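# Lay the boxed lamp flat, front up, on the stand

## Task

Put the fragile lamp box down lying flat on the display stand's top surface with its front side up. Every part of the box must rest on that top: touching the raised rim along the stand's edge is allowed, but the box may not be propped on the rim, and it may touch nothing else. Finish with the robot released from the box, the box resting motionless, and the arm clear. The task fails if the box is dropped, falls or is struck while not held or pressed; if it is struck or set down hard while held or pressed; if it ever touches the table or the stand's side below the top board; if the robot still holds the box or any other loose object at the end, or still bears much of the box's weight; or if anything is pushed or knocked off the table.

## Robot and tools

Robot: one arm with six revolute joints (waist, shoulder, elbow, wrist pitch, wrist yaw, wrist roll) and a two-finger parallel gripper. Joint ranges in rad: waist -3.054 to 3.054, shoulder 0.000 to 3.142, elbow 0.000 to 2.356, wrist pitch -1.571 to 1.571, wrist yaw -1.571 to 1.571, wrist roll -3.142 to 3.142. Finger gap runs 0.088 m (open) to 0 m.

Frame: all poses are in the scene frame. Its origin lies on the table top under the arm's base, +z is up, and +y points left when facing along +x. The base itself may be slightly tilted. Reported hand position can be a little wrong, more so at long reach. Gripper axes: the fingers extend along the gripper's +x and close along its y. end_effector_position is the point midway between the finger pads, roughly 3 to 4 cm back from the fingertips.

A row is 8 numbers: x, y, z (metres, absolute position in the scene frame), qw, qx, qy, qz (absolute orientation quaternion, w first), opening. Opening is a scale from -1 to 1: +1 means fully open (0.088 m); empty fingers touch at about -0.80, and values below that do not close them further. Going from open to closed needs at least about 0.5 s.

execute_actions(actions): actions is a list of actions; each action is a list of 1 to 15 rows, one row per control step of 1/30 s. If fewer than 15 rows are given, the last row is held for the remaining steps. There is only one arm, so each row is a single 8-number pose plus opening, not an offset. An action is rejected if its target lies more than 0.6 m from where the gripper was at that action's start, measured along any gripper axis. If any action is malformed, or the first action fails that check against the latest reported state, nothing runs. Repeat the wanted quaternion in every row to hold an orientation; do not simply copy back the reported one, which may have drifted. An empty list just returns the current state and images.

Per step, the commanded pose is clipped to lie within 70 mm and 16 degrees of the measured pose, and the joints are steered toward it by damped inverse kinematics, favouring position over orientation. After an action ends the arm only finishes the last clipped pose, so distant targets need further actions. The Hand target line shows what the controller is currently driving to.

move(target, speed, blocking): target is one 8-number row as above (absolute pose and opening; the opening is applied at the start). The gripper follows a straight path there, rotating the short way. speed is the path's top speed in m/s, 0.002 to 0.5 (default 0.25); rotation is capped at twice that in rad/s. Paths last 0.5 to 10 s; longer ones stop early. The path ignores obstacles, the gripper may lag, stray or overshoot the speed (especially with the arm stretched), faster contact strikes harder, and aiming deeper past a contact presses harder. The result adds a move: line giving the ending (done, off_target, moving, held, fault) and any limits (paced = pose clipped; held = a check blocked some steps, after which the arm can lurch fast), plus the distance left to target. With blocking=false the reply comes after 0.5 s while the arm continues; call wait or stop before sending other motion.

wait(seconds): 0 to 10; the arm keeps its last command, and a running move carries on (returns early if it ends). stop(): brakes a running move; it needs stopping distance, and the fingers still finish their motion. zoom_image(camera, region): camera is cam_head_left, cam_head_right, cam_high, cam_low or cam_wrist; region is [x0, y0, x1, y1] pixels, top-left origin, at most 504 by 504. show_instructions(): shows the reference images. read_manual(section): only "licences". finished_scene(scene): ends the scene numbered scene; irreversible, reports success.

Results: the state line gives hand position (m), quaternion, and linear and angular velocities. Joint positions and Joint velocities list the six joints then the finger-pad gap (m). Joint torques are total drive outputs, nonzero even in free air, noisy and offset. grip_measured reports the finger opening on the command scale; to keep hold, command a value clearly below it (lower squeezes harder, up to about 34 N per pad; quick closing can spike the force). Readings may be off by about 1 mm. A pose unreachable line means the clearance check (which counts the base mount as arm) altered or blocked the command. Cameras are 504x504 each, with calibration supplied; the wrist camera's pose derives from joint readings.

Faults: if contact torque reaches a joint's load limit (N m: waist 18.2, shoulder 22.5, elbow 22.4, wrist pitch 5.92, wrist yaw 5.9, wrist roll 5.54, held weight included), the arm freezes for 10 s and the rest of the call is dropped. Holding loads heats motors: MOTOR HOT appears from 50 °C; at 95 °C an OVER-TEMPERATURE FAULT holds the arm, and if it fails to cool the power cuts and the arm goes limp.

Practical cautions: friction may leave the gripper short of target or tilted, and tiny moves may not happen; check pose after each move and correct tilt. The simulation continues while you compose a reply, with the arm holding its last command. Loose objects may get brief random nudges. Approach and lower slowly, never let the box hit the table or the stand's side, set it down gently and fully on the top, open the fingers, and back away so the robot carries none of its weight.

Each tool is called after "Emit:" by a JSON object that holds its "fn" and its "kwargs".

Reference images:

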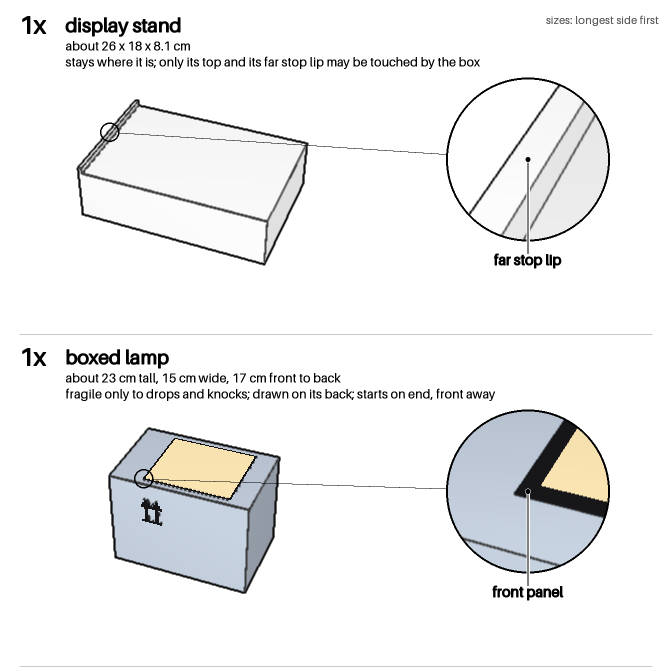

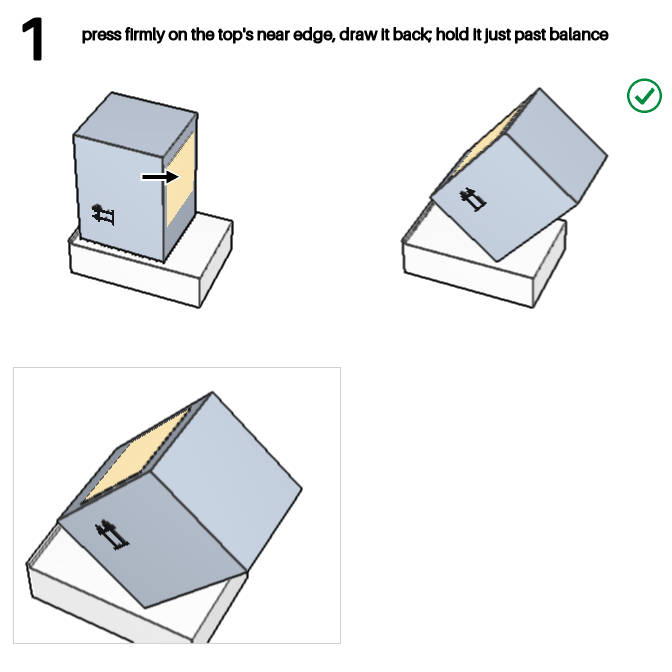

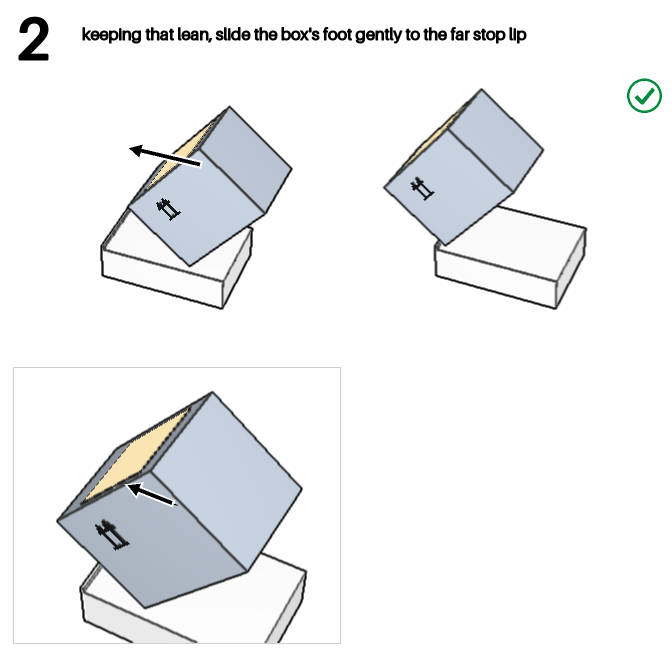

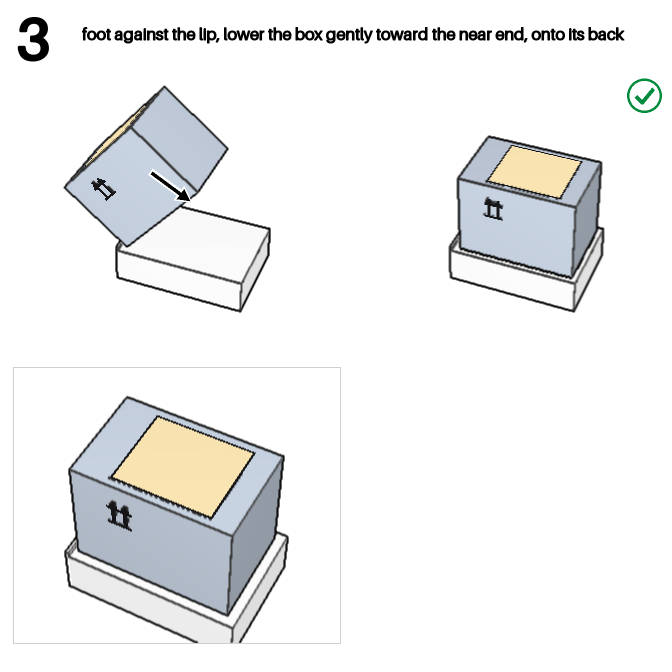

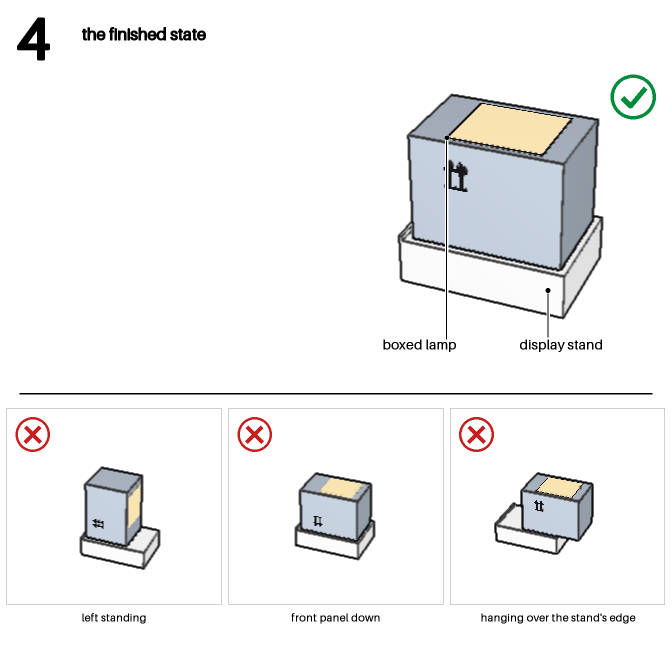

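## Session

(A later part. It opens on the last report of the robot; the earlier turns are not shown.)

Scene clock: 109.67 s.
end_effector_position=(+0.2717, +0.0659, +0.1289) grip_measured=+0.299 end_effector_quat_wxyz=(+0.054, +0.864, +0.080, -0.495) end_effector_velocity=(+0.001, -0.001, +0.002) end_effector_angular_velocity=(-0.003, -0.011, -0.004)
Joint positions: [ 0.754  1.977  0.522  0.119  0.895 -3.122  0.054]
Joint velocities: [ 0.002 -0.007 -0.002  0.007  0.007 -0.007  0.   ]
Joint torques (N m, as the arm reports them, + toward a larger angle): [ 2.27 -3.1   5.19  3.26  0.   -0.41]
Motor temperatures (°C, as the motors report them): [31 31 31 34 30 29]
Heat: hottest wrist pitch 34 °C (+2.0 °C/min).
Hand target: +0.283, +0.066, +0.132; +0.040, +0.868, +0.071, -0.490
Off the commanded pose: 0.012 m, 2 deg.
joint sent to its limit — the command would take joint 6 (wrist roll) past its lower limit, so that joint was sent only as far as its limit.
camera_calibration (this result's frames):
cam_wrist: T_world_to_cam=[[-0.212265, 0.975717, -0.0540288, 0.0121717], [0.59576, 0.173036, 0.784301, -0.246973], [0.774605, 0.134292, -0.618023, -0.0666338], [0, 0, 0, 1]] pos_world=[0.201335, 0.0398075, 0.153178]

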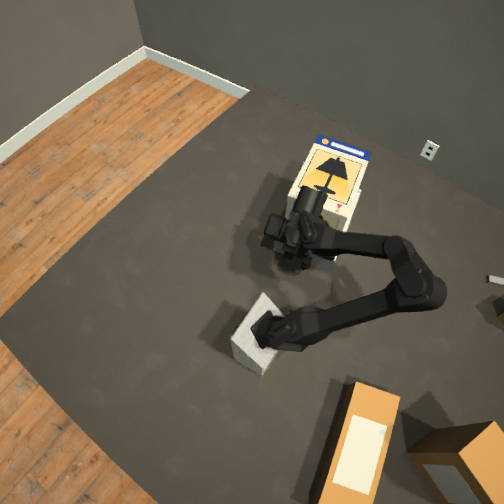

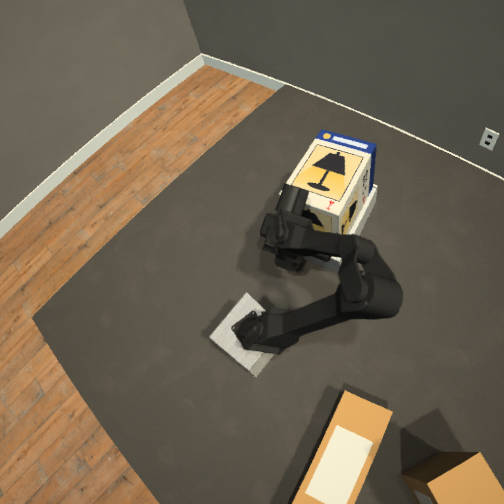

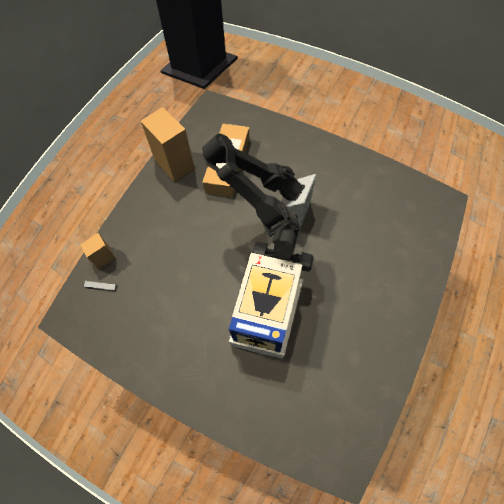

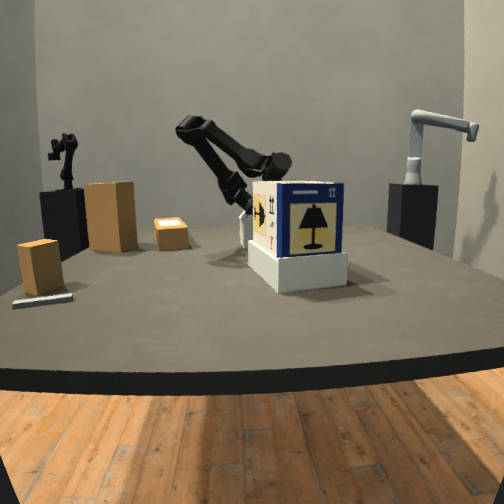

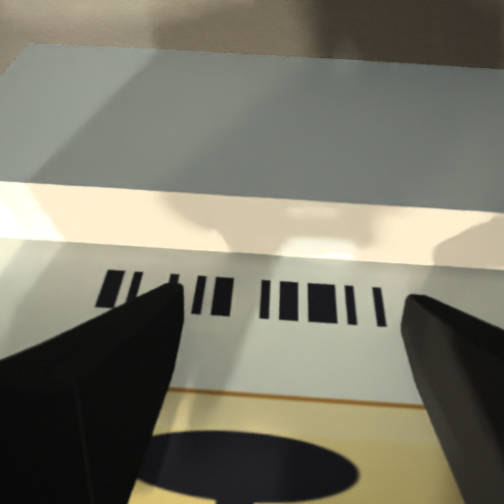

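The box has landed. Easing off and retreating.

Emit:
{"fn": "execute_actions", "kwargs": {"actions": [[[0.279,0.065,0.128,0.046,0.862,0.08,-0.498,0.3]],[[0.272,0.064,0.127,0.046,0.862,0.08,-0.498,0.3]],[[0.25,0.06,0.13,0.046,0.862,0.08,-0.498,0.3]]]}}

Emit:
{"fn": "move", "kwargs": {"target": [0.19,0.05,0.29,0.046,0.862,0.08,-0.498,0.3]}}

Scene clock: 113.53 s.
end_effector_position=(+0.2512, +0.0613, +0.1292) grip_measured=+0.300 end_effector_quat_wxyz=(+0.047, +0.861, +0.082, -0.499) end_effector_velocity=(-0.001, -0.001, -0.000) end_effector_angular_velocity=(+0.001, +0.004, +0.010)
Joint positions: [ 0.789  1.922  0.463  0.069  0.892 -3.047  0.054]
Joint velocities: [-0.002 -0.007 -0.002 -0.007 -0.007 -0.007 -0.   ]
Joint torques (N m, as the arm reports them, + toward a larger angle): [ 3.48 -4.92  1.9   0.87  0.15  0.21]
Motor temperatures (°C, as the motors report them): [31 31 31 34 30 29]
Heat: hottest wrist pitch 34 °C (+3.0 °C/min).
Hand target: +0.250, +0.060, +0.130; +0.046, +0.862, +0.080, -0.498
Off the commanded pose: 0.002 m, 0 deg.
camera_calibration (this result's frames):
cam_wrist: T_world_to_cam=[[-0.208537, 0.977227, -0.0392297, 0.00945368], [0.605214, 0.160452, 0.779725, -0.235198], [0.768263, 0.138859, -0.624892, -0.0477233], [0, 0, 0, 1]] pos_world=[0.18098, 0.0351263, 0.153938]

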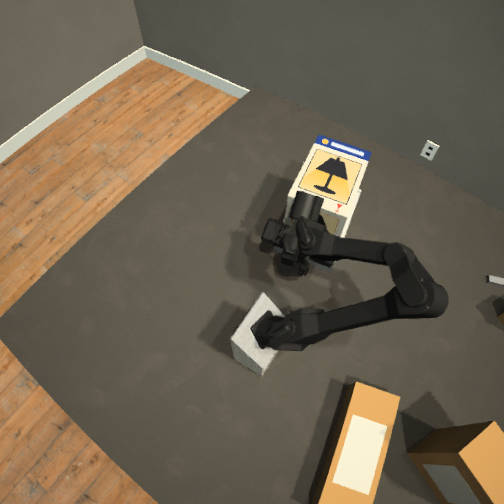

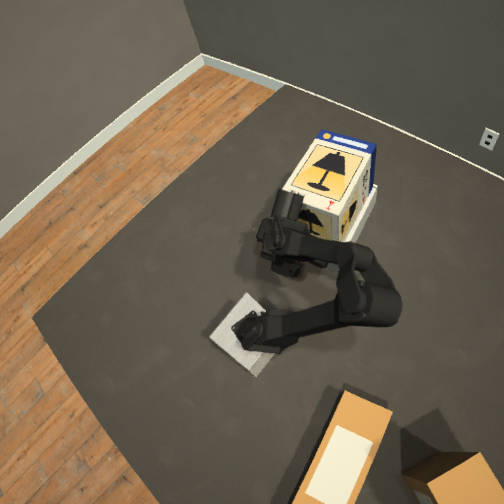

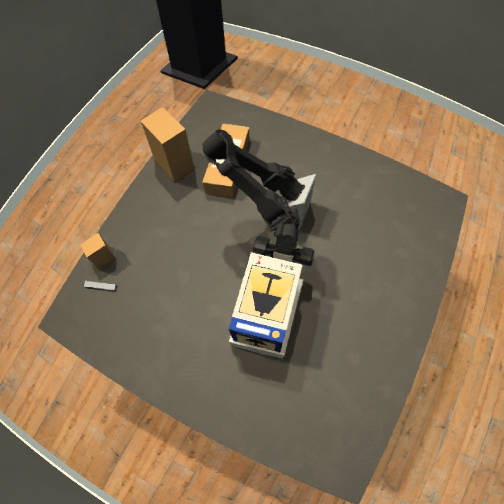

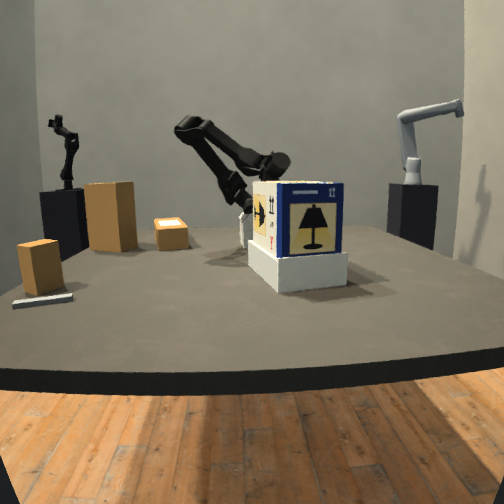

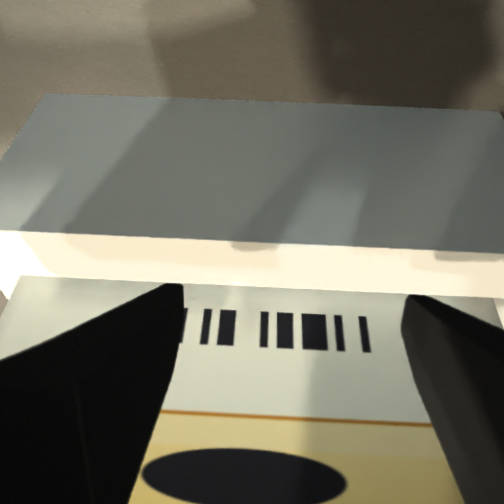

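Scene clock: 114.73 s.
end_effector_position=(+0.1888, +0.0475, +0.2880) grip_measured=+0.300 end_effector_quat_wxyz=(+0.049, +0.863, +0.081, -0.497) end_effector_velocity=(-0.005, -0.006, -0.001) end_effector_angular_velocity=(-0.033, +0.027, +0.029)
Joint positions: [ 1.337  1.768  0.927 -1.195  0.813 -2.213  0.054]
Joint velocities: [ 0.002 -0.002  0.007 -0.051 -0.022 -0.007 -0.   ]
Joint torques (N m, as the arm reports them, + toward a larger angle): [ 2.14 -1.5   5.    0.61  0.12  0.19]
Motor temperatures (°C, as the motors report them): [31 31 31 34 30 29]
Heat: hottest wrist pitch 34 °C (+3.0 °C/min).
Hand target: +0.189, +0.049, +0.290; +0.046, +0.863, +0.081, -0.497
Off the commanded pose: 0.003 m, 0 deg.
move: done
camera_calibration (this result's frames):
cam_wrist: T_world_to_cam=[[-0.208203, 0.977106, -0.0437643, 0.0173665], [0.601766, 0.163242, 0.781812, -0.319112], [0.771057, 0.13644, -0.621977, 0.100073], [0, 0, 0, 1]] pos_world=[0.118484, 0.0214697, 0.312489]

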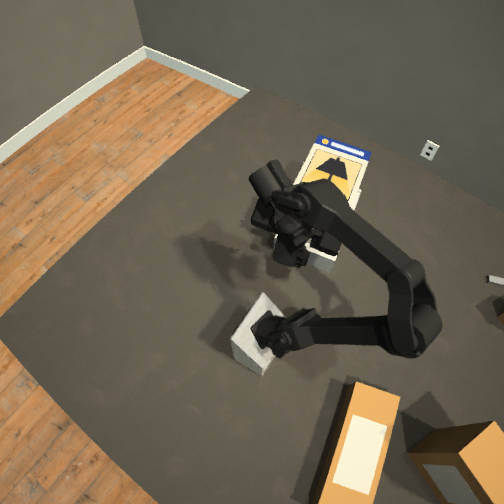

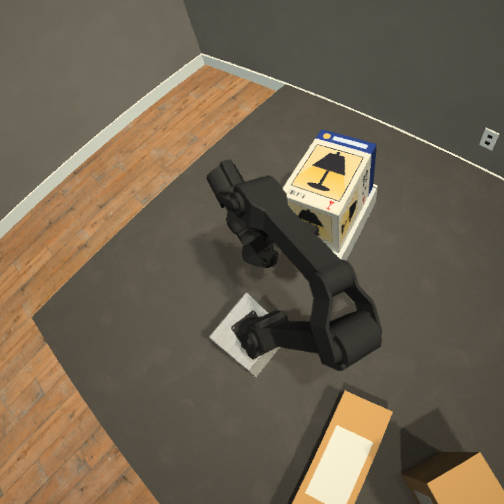

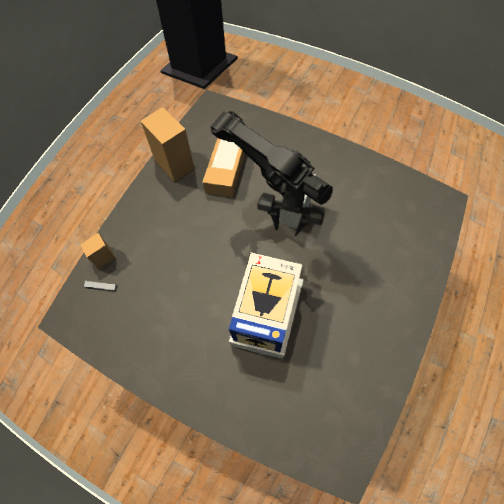

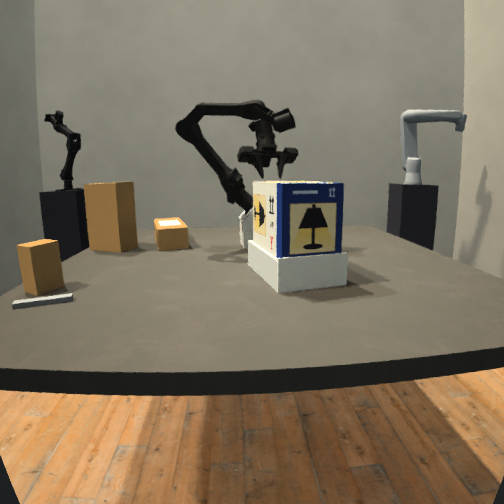

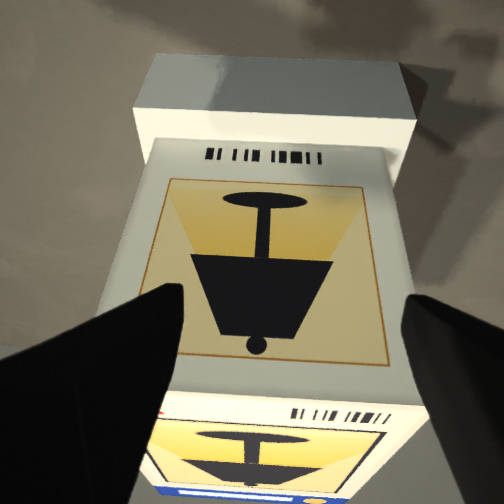

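Emit:
{"fn": "finished_scene", "kwargs": {"scene": 1}}

The scene is finished: the task was done.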